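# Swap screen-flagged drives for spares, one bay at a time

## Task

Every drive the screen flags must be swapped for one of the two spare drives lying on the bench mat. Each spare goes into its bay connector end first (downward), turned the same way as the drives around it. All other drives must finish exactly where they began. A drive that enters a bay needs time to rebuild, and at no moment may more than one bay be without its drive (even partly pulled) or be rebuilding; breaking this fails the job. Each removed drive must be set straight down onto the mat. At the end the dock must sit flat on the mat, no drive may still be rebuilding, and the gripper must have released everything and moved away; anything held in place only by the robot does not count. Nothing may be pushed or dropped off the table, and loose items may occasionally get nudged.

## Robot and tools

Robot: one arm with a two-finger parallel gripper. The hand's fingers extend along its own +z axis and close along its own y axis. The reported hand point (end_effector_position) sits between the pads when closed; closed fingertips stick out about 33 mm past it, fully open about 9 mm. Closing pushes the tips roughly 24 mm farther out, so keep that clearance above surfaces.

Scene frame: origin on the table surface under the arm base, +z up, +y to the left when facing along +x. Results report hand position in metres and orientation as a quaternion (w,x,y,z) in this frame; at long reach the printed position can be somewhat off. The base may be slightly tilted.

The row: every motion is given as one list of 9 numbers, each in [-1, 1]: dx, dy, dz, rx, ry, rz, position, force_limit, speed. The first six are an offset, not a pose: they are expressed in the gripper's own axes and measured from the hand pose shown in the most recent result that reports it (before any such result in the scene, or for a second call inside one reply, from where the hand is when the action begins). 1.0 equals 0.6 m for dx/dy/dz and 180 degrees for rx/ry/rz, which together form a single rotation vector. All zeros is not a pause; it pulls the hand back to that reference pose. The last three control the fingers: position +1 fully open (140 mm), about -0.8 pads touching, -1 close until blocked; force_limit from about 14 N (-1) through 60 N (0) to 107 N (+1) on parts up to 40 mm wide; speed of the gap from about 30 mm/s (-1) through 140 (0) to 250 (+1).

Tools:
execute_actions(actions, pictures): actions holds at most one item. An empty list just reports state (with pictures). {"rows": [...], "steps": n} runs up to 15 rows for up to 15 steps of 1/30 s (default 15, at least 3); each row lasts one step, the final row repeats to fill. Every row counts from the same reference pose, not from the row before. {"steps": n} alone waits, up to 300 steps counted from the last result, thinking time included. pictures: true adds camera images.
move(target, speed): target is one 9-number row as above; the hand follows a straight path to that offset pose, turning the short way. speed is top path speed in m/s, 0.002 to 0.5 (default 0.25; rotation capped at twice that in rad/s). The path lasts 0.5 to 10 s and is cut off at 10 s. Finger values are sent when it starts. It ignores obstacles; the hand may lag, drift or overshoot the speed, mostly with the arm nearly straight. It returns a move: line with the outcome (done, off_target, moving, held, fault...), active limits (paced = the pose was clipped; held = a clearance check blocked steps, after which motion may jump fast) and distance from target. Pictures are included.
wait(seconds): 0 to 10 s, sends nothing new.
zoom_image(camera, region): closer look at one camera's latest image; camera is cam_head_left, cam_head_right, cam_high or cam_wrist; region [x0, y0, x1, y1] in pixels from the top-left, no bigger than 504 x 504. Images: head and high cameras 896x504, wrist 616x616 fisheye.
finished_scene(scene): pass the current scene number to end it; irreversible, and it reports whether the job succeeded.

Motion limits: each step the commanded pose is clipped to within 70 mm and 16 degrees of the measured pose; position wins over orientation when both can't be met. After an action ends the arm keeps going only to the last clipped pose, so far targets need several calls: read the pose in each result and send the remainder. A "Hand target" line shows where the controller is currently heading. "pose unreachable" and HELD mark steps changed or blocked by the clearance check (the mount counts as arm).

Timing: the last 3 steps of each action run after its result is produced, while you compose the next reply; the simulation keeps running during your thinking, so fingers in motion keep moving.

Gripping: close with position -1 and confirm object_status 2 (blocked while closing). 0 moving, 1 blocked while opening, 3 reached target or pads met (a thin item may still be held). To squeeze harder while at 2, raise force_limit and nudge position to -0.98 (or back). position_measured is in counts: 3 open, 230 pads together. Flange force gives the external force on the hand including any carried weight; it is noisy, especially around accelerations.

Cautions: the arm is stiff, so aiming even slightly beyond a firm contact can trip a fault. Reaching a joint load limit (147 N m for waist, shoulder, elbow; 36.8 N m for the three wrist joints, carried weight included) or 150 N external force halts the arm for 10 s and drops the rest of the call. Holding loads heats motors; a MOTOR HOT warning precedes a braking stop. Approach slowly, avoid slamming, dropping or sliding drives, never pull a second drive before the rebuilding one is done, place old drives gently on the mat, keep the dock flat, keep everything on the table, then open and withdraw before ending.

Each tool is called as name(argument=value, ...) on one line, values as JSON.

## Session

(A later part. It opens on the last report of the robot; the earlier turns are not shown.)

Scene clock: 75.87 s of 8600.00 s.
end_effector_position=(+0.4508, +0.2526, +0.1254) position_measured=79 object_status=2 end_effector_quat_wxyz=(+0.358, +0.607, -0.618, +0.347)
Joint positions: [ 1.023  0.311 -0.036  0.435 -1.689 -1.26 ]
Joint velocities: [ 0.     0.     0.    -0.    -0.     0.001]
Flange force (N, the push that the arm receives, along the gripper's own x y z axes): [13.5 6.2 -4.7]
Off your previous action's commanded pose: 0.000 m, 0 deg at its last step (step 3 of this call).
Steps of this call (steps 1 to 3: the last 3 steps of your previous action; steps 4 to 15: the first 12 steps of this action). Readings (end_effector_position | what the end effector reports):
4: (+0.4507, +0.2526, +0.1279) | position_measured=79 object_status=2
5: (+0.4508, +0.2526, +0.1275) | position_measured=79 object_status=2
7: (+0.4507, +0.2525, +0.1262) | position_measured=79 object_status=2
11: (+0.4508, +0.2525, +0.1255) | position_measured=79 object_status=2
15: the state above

move(target=[0,0,0,0,0,0,1,0,-0.5])

move(target=[0.16,0,-0.092,0,0,0,1,0,0], speed=0.12)

move(target=[0,0,0,0,-0.3333,0,-1,0,0], speed=0.2)

move(target=[0.278,0.174,0,0,0,-0.5,-1,0,0], speed=0.2)

Scene clock: 76.90 s of 8600.00 s.
end_effector_position=(+0.4508, +0.2526, +0.1254) position_measured=3 object_status=3 end_effector_quat_wxyz=(+0.358, +0.607, -0.619, +0.347)
Joint positions: [ 1.023  0.311 -0.036  0.435 -1.689 -1.26 ]
Joint velocities: [ 0.     0.     0.     0.     0.001 -0.001]
Flange force (N, the push that the arm receives, along the gripper's own x y z axes): [8.3 6.5 1.5]
Hand target: +0.451, +0.253, +0.125; +0.358, +0.607, -0.618, +0.347
Off your previous action's commanded pose: 0.000 m, 0 deg at its last step (step 3 of this call).
Off the commanded pose: 0.000 m, 0 deg.
Kept back: nothing.
move: done
camera_calibration (this result's frames):
cam_wrist: T_world_to_cam=[[-0.9976, -0.00234626, 0.0692075, 0.432763], [-0.0390386, 0.844522, -0.534096, -0.127573], [-0.0571941, -0.535516, -0.842586, 0.46129], [0, 0, 0, 1]] pos_world=[0.453127, 0.355781, 0.29059]

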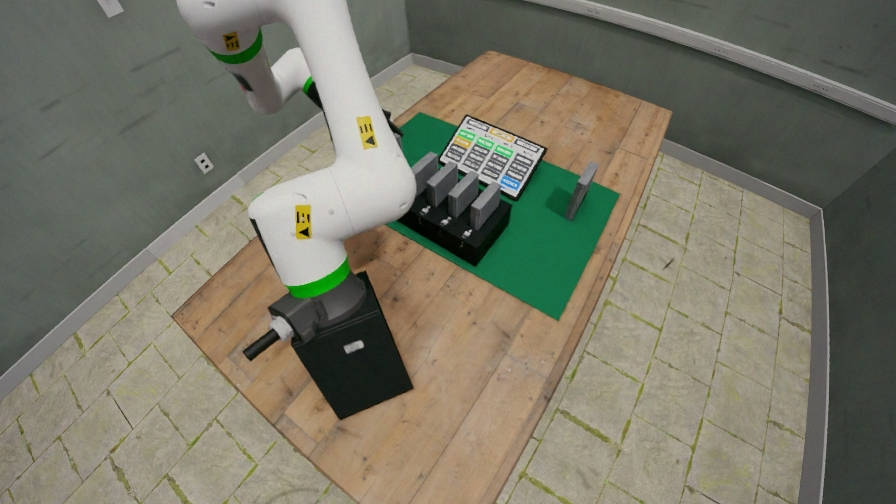

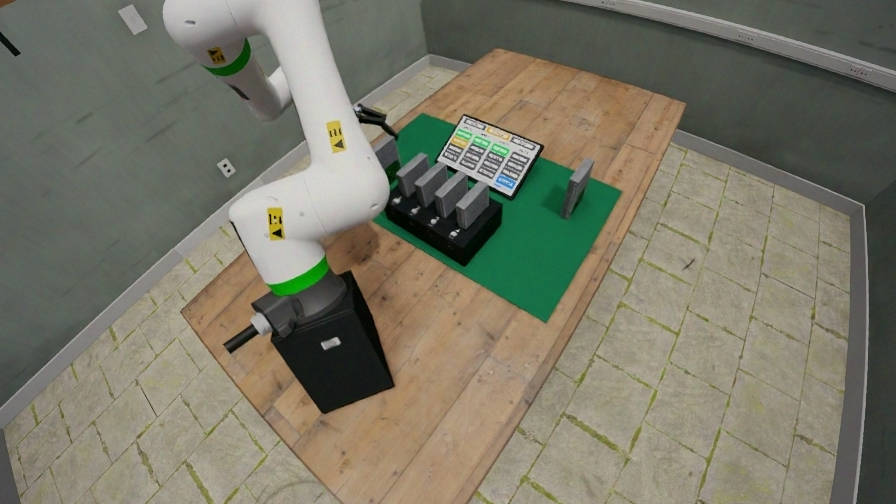

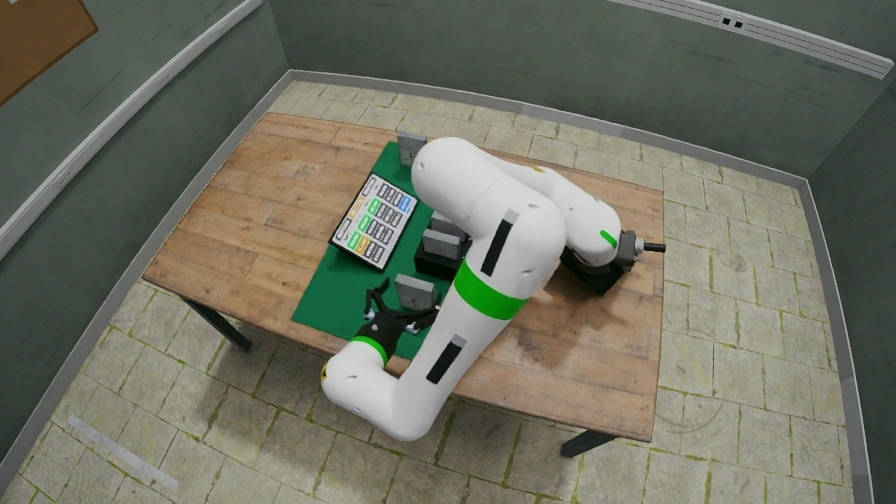

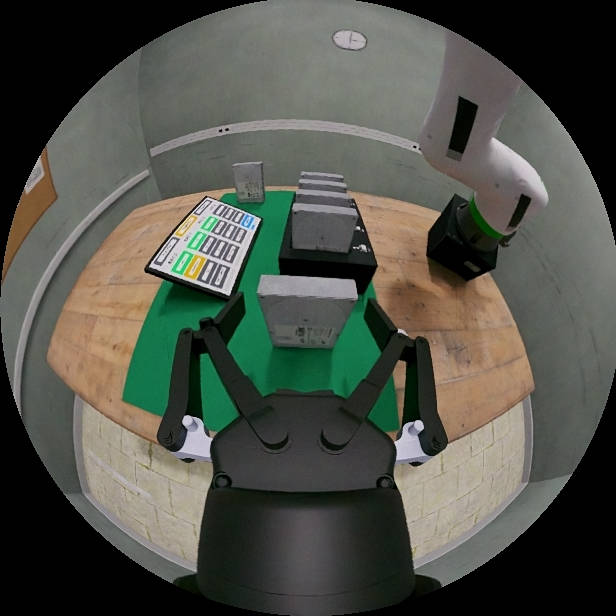

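Scene clock: 78.13 s of 8600.00 s.
end_effector_position=(+0.4516, +0.2524, +0.2361) position_measured=3 object_status=3 end_effector_quat_wxyz=(+0.358, +0.608, -0.618, +0.347)
Joint positions: [ 1.024  0.148 -0.015  0.451 -1.856 -1.18 ]
Joint velocities: [-0.    -0.     0.001  0.     0.    -0.   ]
Flange force (N, the push that the arm receives, along the gripper's own x y z axes): [3.7 3.6 2.4]
Hand target: +0.452, +0.252, +0.236; +0.358, +0.608, -0.618, +0.347
Off the commanded pose: 0.000 m, 0 deg.
Kept back: nothing.
move: done
camera_calibration (this result's frames):
cam_wrist: T_world_to_cam=[[-0.997594, -0.00278252, 0.0692737, 0.425997], [-0.0394457, 0.844483, -0.534128, -0.0680489], [-0.0570142, -0.535575, -0.842561, 0.554429], [0, 0, 0, 1]] pos_world=[0.453898, 0.35559, 0.401283]

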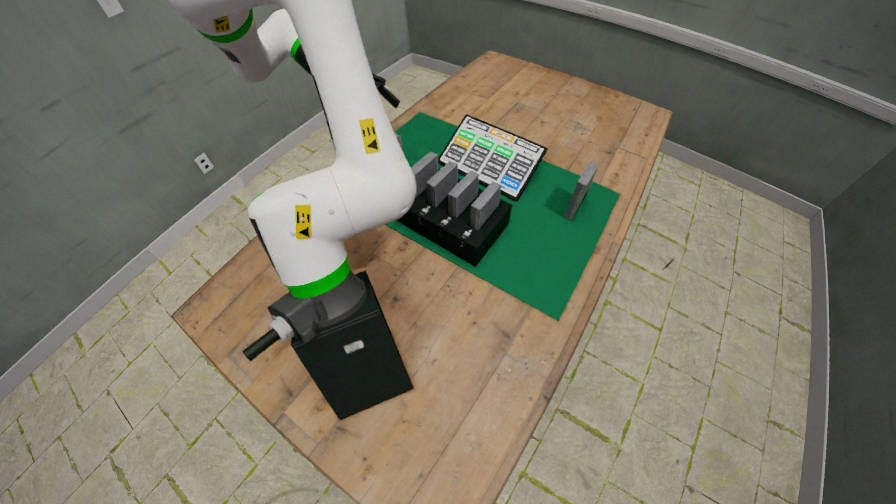

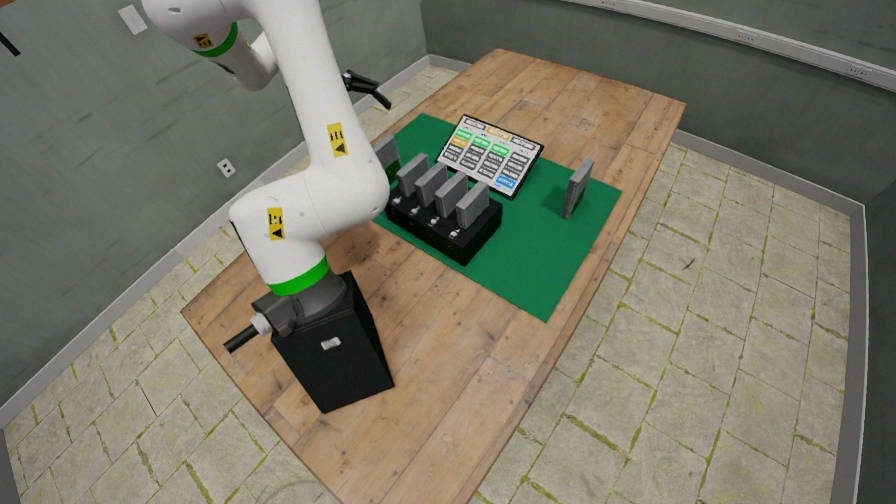

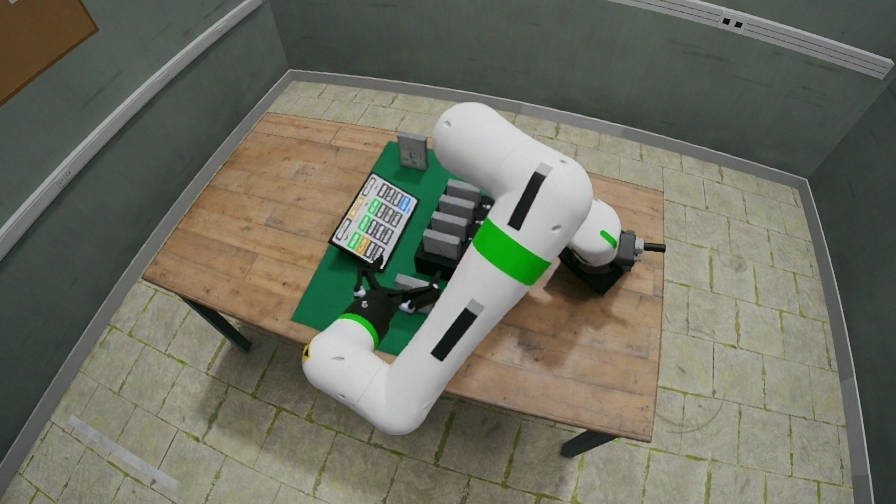

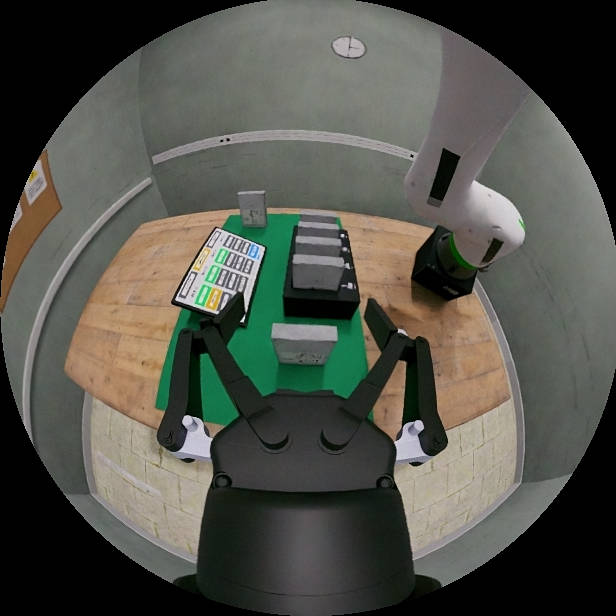

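Scene clock: 81.10 s of 8600.00 s.
end_effector_position=(+0.4523, +0.2531, +0.2374) position_measured=233 object_status=3 end_effector_quat_wxyz=(+0.000, +0.700, -0.715, -0.002)
Joint positions: [ 0.441 -0.36  -0.204 -0.275 -1.289 -0.477]
Joint velocities: [-0.001  0.001 -0.001 -0.001  0.001  0.001]
Flange force (N, the push that the arm receives, along the gripper's own x y z axes): [2.0 -1.1 -4.2]
Hand target: +0.452, +0.253, +0.237; +0.000, +0.700, -0.715, -0.002
Off the commanded pose: 0.002 m, 0 deg.
Kept back: nothing.
move: done
camera_calibration (this result's frames):
cam_wrist: T_world_to_cam=[[-0.998826, -0.0460574, 0.0150102, 0.451037], [-0.0339278, 0.886301, 0.461866, -0.317438], [-0.0345759, 0.460814, -0.886823, 0.304109], [0, 0, 0, 1]] pos_world=[0.450253, 0.161982, 0.409534]

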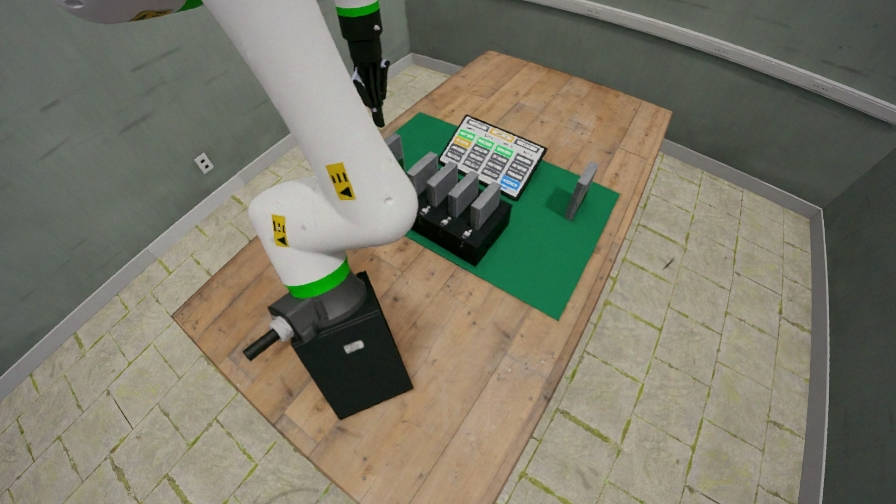

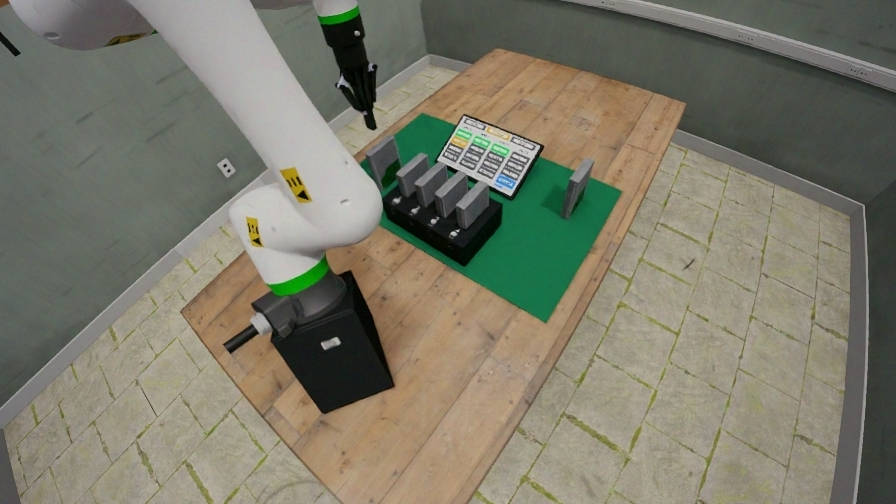

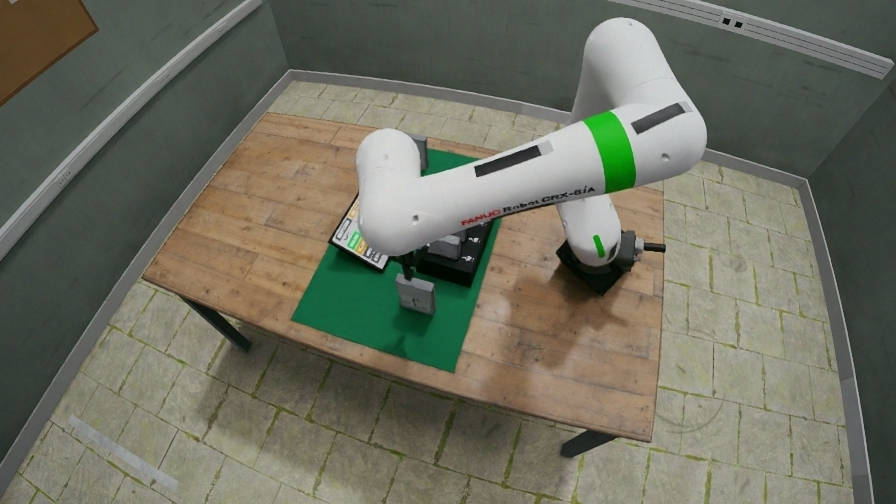

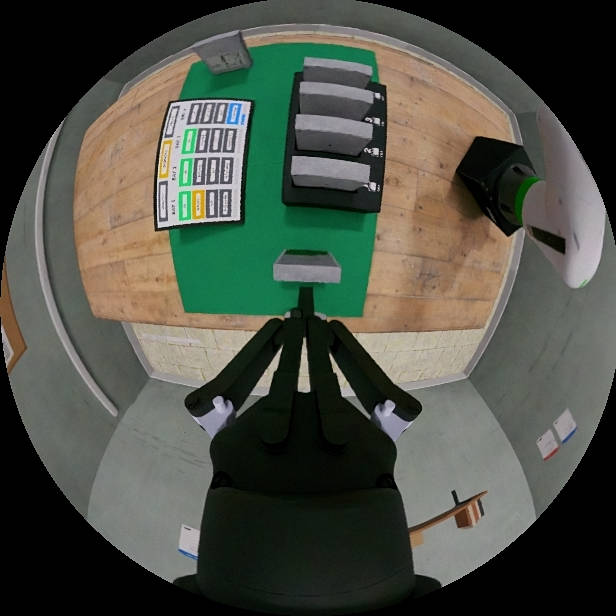

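Scene clock: 85.40 s of 8600.00 s.
end_effector_position=(+0.3452, +0.0878, +0.2381) position_measured=233 object_status=3 end_effector_quat_wxyz=(+0.000, +1.000, -0.010, -0.001)
Joint positions: [-0.064 -0.544 -0.485 -0.451 -1.38   1.611]
Joint velocities: [-0.     0.001  0.001 -0.     0.     0.001]
Flange force (N, the push that the arm receives, along the gripper's own x y z axes): [-0.6 1.1 2.1]
Hand target: +0.345, +0.088, +0.238; +0.000, +1.000, -0.010, -0.001
Off the commanded pose: 0.001 m, 0 deg.
Kept back: nothing.
move: done
camera_calibration (this result's frames):
cam_wrist: T_world_to_cam=[[0.0466317, -0.99883, 0.0128389, 0.0597251], [-0.886362, -0.0354472, 0.461634, 0.200251], [-0.460638, -0.0329066, -0.886978, 0.567666], [0, 0, 0, 1]] pos_world=[0.436199, 0.0854336, 0.410298]

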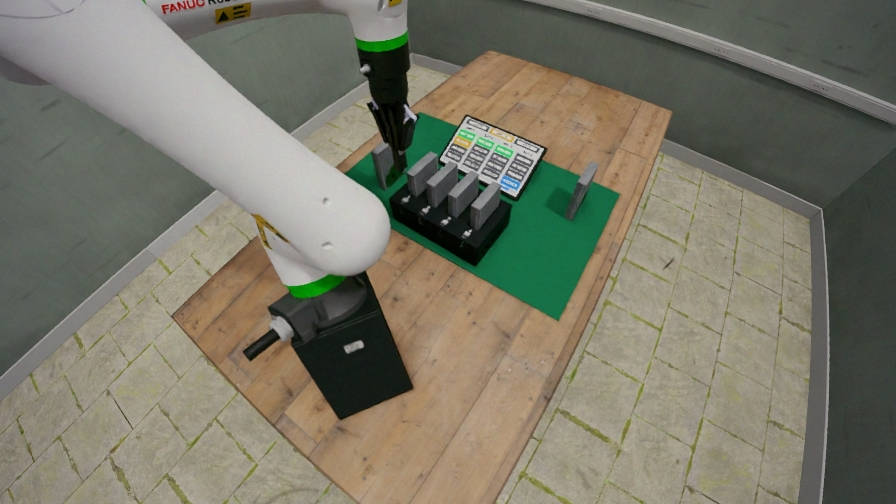

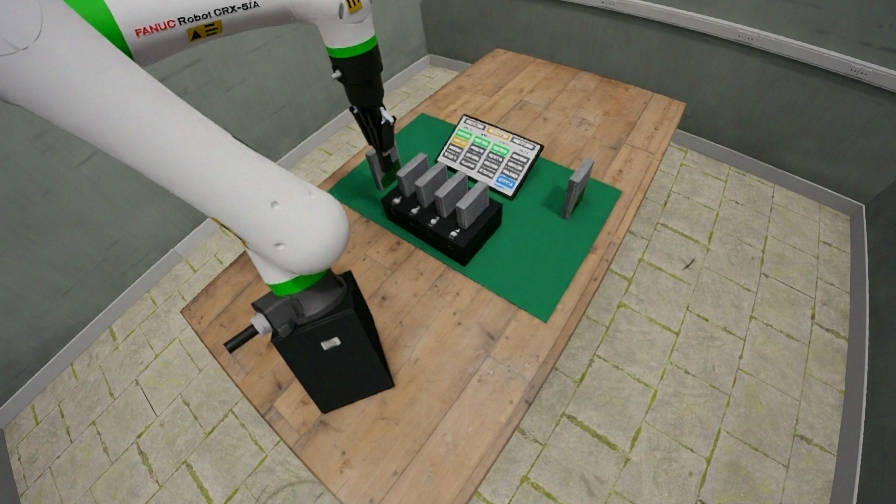

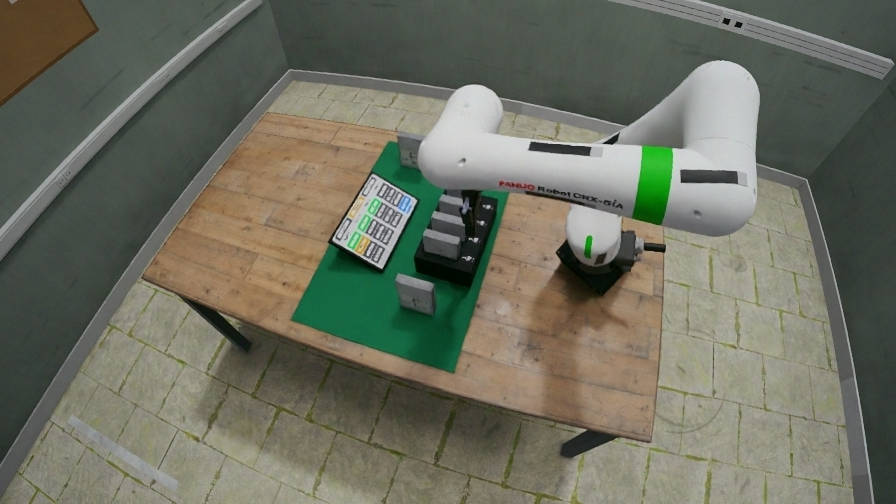

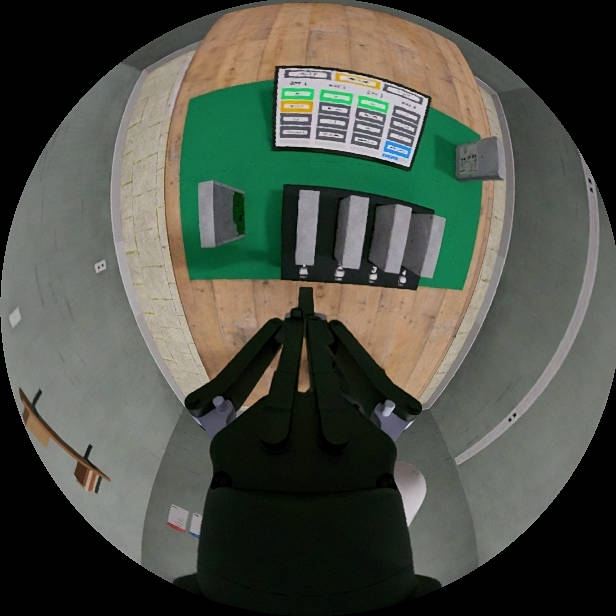

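move(target=[-0.003,-0.005,0.165,0,0,0,-1,0,0], speed=0.05)

wait(seconds=8.5)

zoom_image(camera="cam_head_right", region=[340,100,560,260])

Scene clock: 87.90 s of 8600.00 s.
end_effector_position=(+0.3428, +0.0907, +0.1392) position_measured=233 object_status=3 end_effector_quat_wxyz=(+0.000, +1.000, -0.011, -0.001)
Joint positions: [ 0.132 -0.483 -0.658 -0.436 -1.085  1.53 ]
Joint velocities: [-0.     0.001 -0.001 -0.    -0.    -0.   ]
Flange force (N, the push that the arm receives, along the gripper's own x y z axes): [-4.2 -2.2 -3.6]
Hand target: +0.343, +0.091, +0.139; +0.000, +1.000, -0.011, -0.001
Off the commanded pose: 0.000 m, 0 deg.
Kept back: nothing.
move: done
camera_calibration (this result's frames):
cam_wrist: T_world_to_cam=[[0.0460949, -0.998861, 0.0123392, 0.0642274], [-0.886337, -0.0351987, 0.461701, 0.24393], [-0.460741, -0.0322187, -0.88695, 0.478891], [0, 0, 0, 1]] pos_world=[0.433888, 0.0881695, 0.311337]

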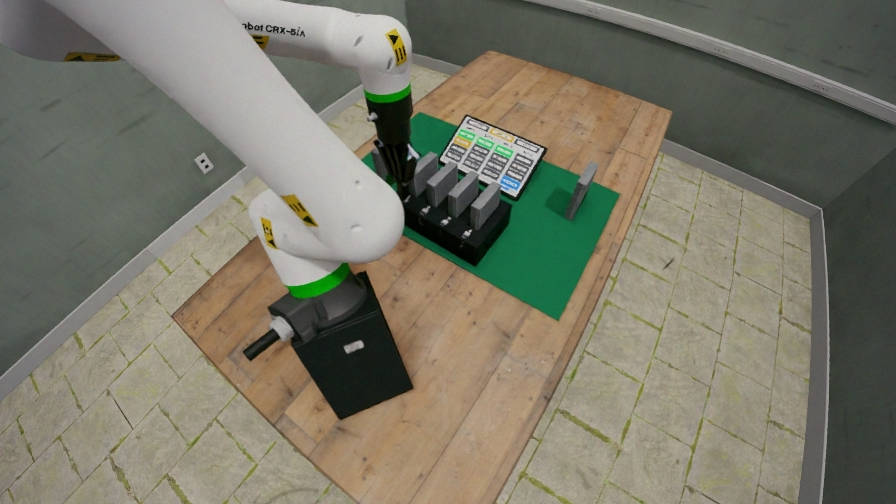

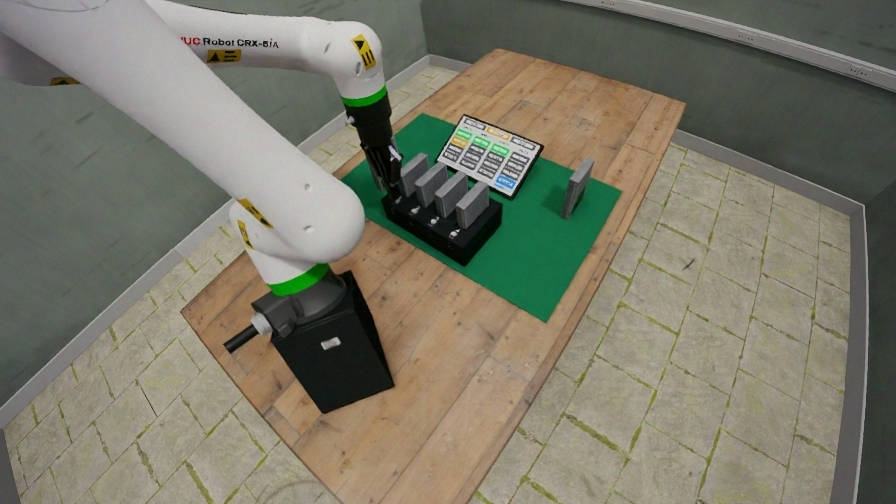

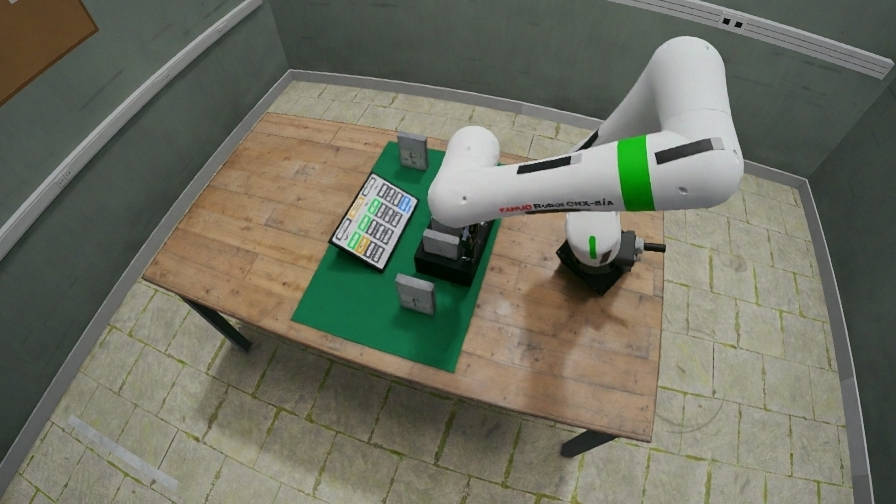

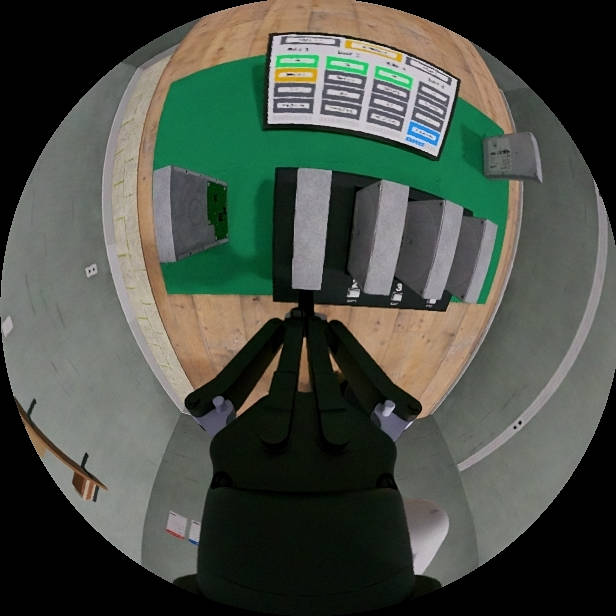

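Scene clock: 96.40 s of 8600.00 s.
end_effector_position=(+0.3428, +0.0907, +0.1391) position_measured=233 object_status=3 end_effector_quat_wxyz=(+0.000, +1.000, -0.011, -0.001)
Joint positions: [ 0.132 -0.483 -0.658 -0.436 -1.085  1.53 ]
Joint velocities: [ 0.    -0.     0.001  0.     0.001 -0.001]
Flange force (N, the push that the arm receives, along the gripper's own x y z axes): [-5.4 -6.8 0.2]
Hand target: +0.343, +0.091, +0.139; +0.000, +1.000, -0.011, -0.001
Off the commanded pose: 0.000 m, 0 deg.
Kept back: nothing.
Steps of this call (steps 1 to 255: nothing new was sent). Readings (end_effector_position | what the end effector reports):
1: (+0.3428, +0.0907, +0.1392) | position_measured=233 object_status=3
2: (+0.3428, +0.0907, +0.1392) | position_measured=233 object_status=3
4: (+0.3428, +0.0907, +0.1392) | position_measured=233 object_status=3
8: (+0.3428, +0.0907, +0.1392) | position_measured=233 object_status=3
255: the state above
camera_calibration (this result's frames):
cam_wrist: T_world_to_cam=[[0.046046, -0.998864, 0.0122497, 0.0642888], [-0.886326, -0.0351958, 0.461722, 0.243921], [-0.460766, -0.0321177, -0.88694, 0.478865], [0, 0, 0, 1]] pos_world=[0.433878, 0.0881808, 0.311313]

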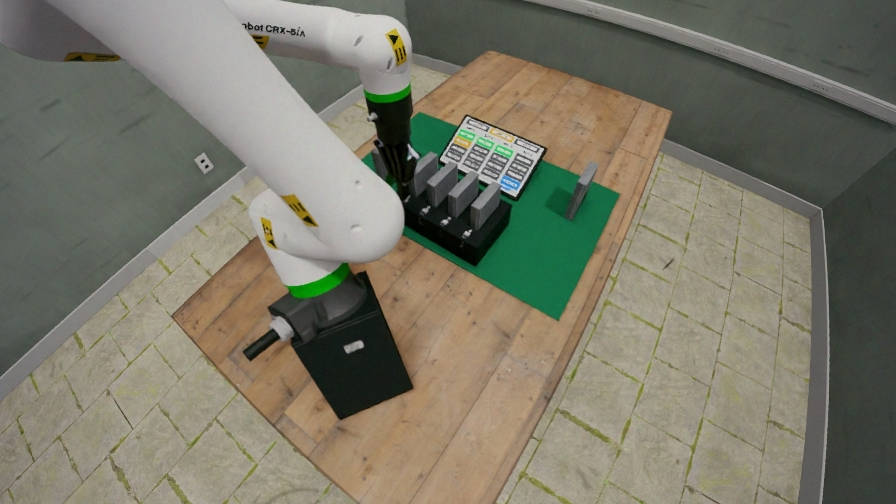

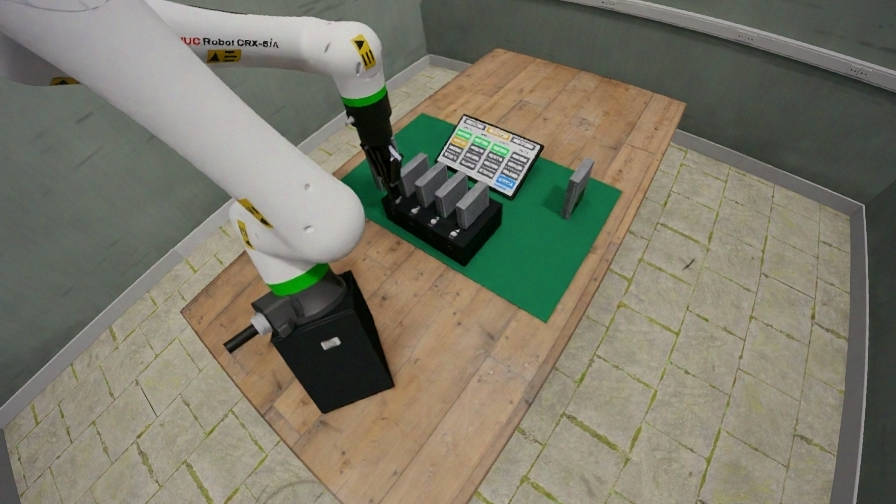

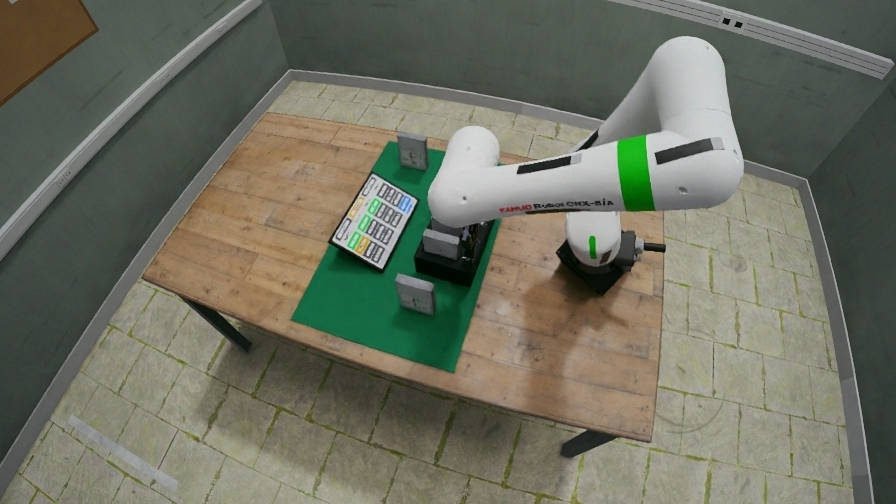

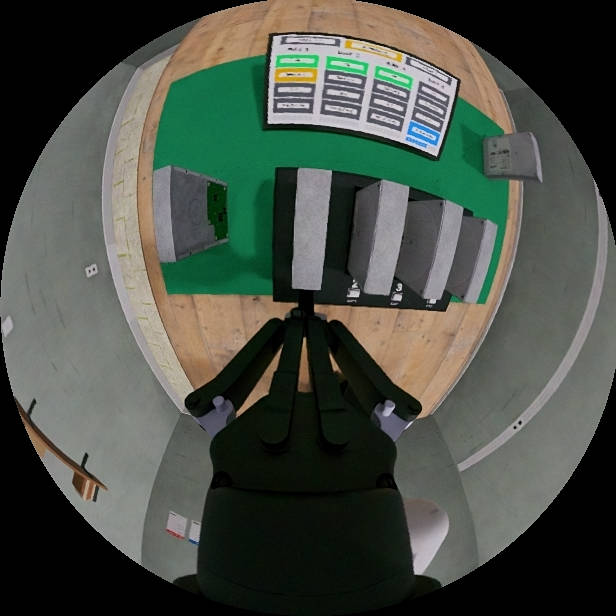

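Region (340, 100, 560, 260) of cam_head_right's 896x504 image, scaled by 2.291, with more detail than that image has; it fills the top 367 rows of this view, and the rest is white.

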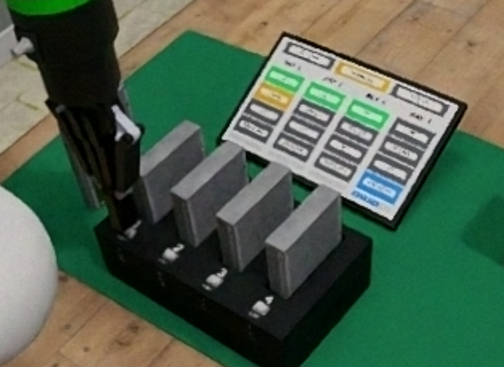

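wait(seconds=10)

Scene clock: 119.67 s of 8600.00 s.
end_effector_position=(+0.3428, +0.0907, +0.1391) position_measured=233 object_status=3 end_effector_quat_wxyz=(+0.000, +1.000, -0.011, -0.001)
Joint positions: [ 0.132 -0.483 -0.658 -0.436 -1.085  1.53 ]
Joint velocities: [-0.  0. -0. -0. -0. -0.]
Flange force (N, the push that the arm receives, along the gripper's own x y z axes): [-3.2 -5.1 1.0]
Hand target: +0.343, +0.091, +0.139; +0.000, +1.000, -0.011, -0.001
Off the commanded pose: 0.000 m, 0 deg.
Kept back: nothing.
Steps of this call (steps 1 to 698: nothing new was sent). Readings (end_effector_position | what the end effector reports):
1: (+0.3428, +0.0907, +0.1391) | position_measured=233 object_status=3
2: (+0.3428, +0.0907, +0.1391) | position_measured=233 object_status=3
4: (+0.3428, +0.0907, +0.1391) | position_measured=233 object_status=3
8: (+0.3428, +0.0907, +0.1391) | position_measured=233 object_status=3
698: the state above
camera_calibration (this result's frames):
cam_wrist: T_world_to_cam=[[0.0460458, -0.998864, 0.0122497, 0.0642889], [-0.886326, -0.0351956, 0.461722, 0.243921], [-0.460766, -0.0321176, -0.88694, 0.478864], [0, 0, 0, 1]] pos_world=[0.433878, 0.0881808, 0.311313]

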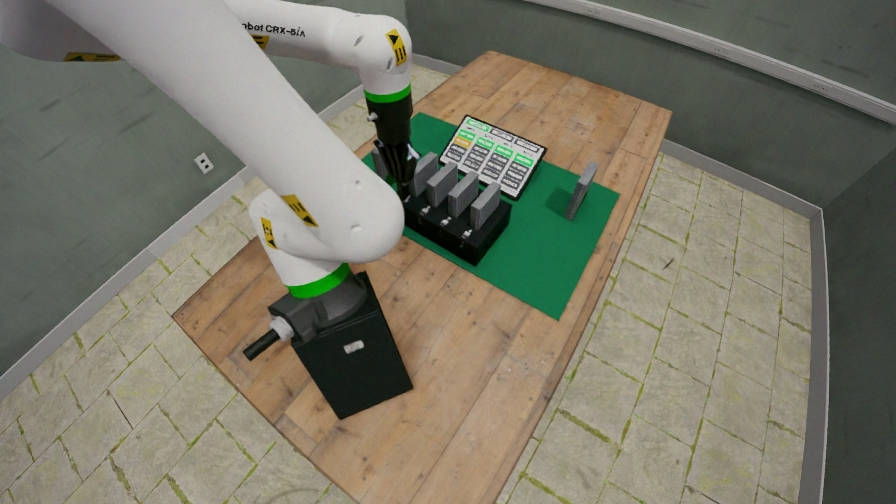

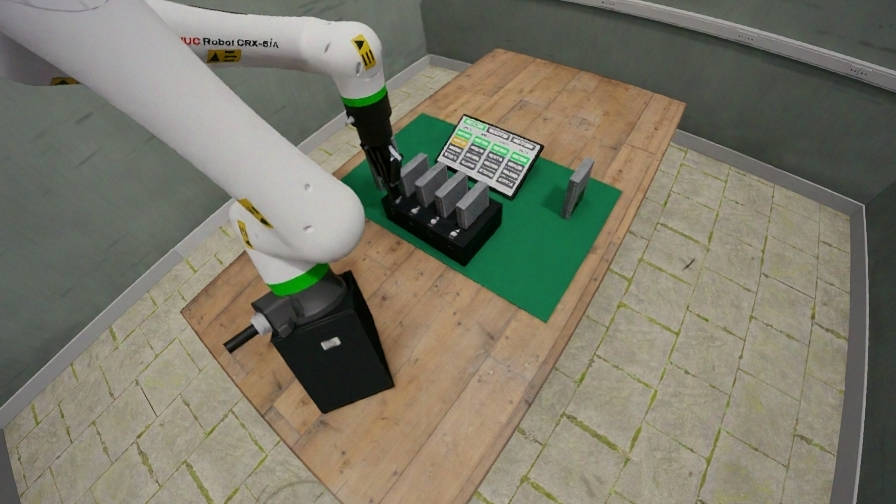

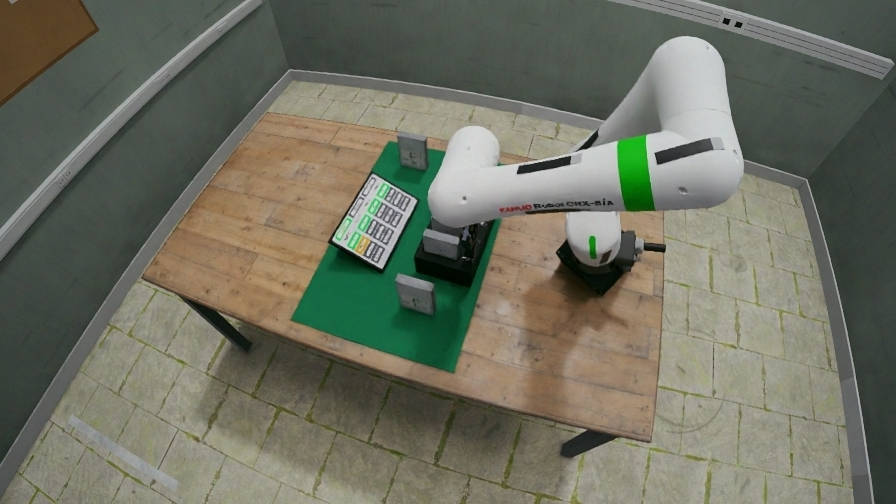

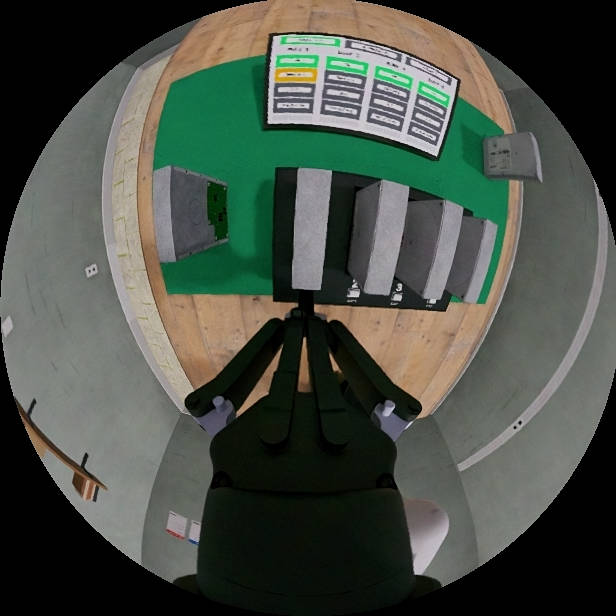

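move(target=[0,0,0.0252,0,0,0,-1,0,0], speed=0.01)

Scene clock: 121.63 s of 8600.00 s.
end_effector_position=(+0.3427, +0.0907, +0.1240) position_measured=233 object_status=3 end_effector_quat_wxyz=(+0.000, +1.000, -0.011, -0.001)
Joint positions: [ 0.156 -0.462 -0.678 -0.438 -1.037  1.525]
Joint velocities: [-0.    -0.     0.003  0.     0.001 -0.   ]
Flange force (N, the push that the arm receives, along the gripper's own x y z axes): [-0.2 2.0 -5.9]
Hand target: +0.343, +0.091, +0.124; +0.000, +1.000, -0.011, -0.001
Off the commanded pose: 0.000 m, 0 deg.
Kept back: nothing.
move: done
camera_calibration (this result's frames):
cam_wrist: T_world_to_cam=[[0.0459552, -0.998869, 0.0122019, 0.0644918], [-0.886327, -0.0351371, 0.461725, 0.250817], [-0.460774, -0.0320336, -0.886939, 0.465413], [0, 0, 0, 1]] pos_world=[0.433792, 0.0881407, 0.296198]

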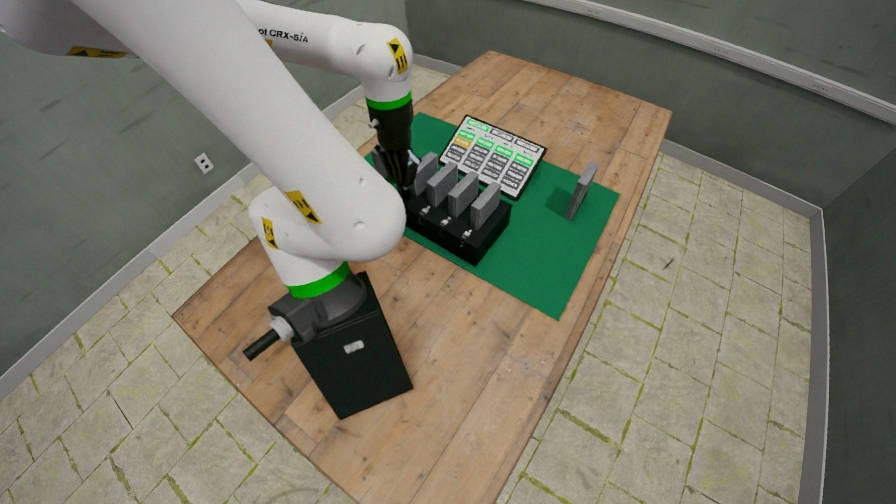

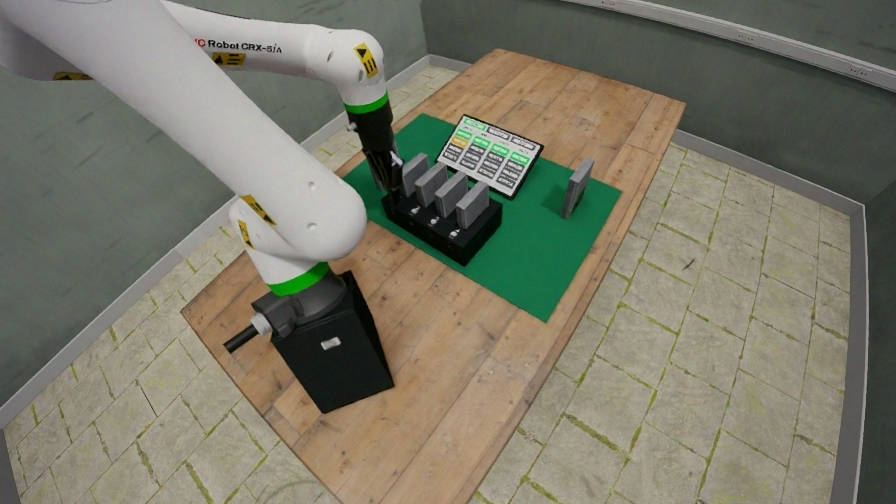

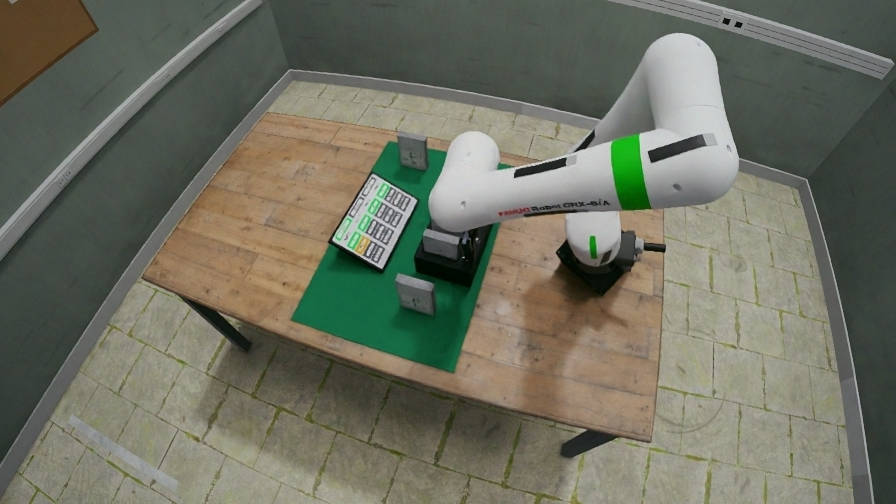

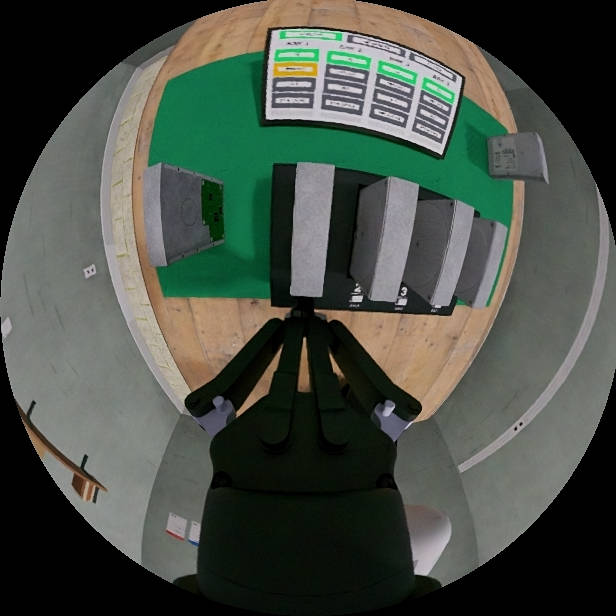

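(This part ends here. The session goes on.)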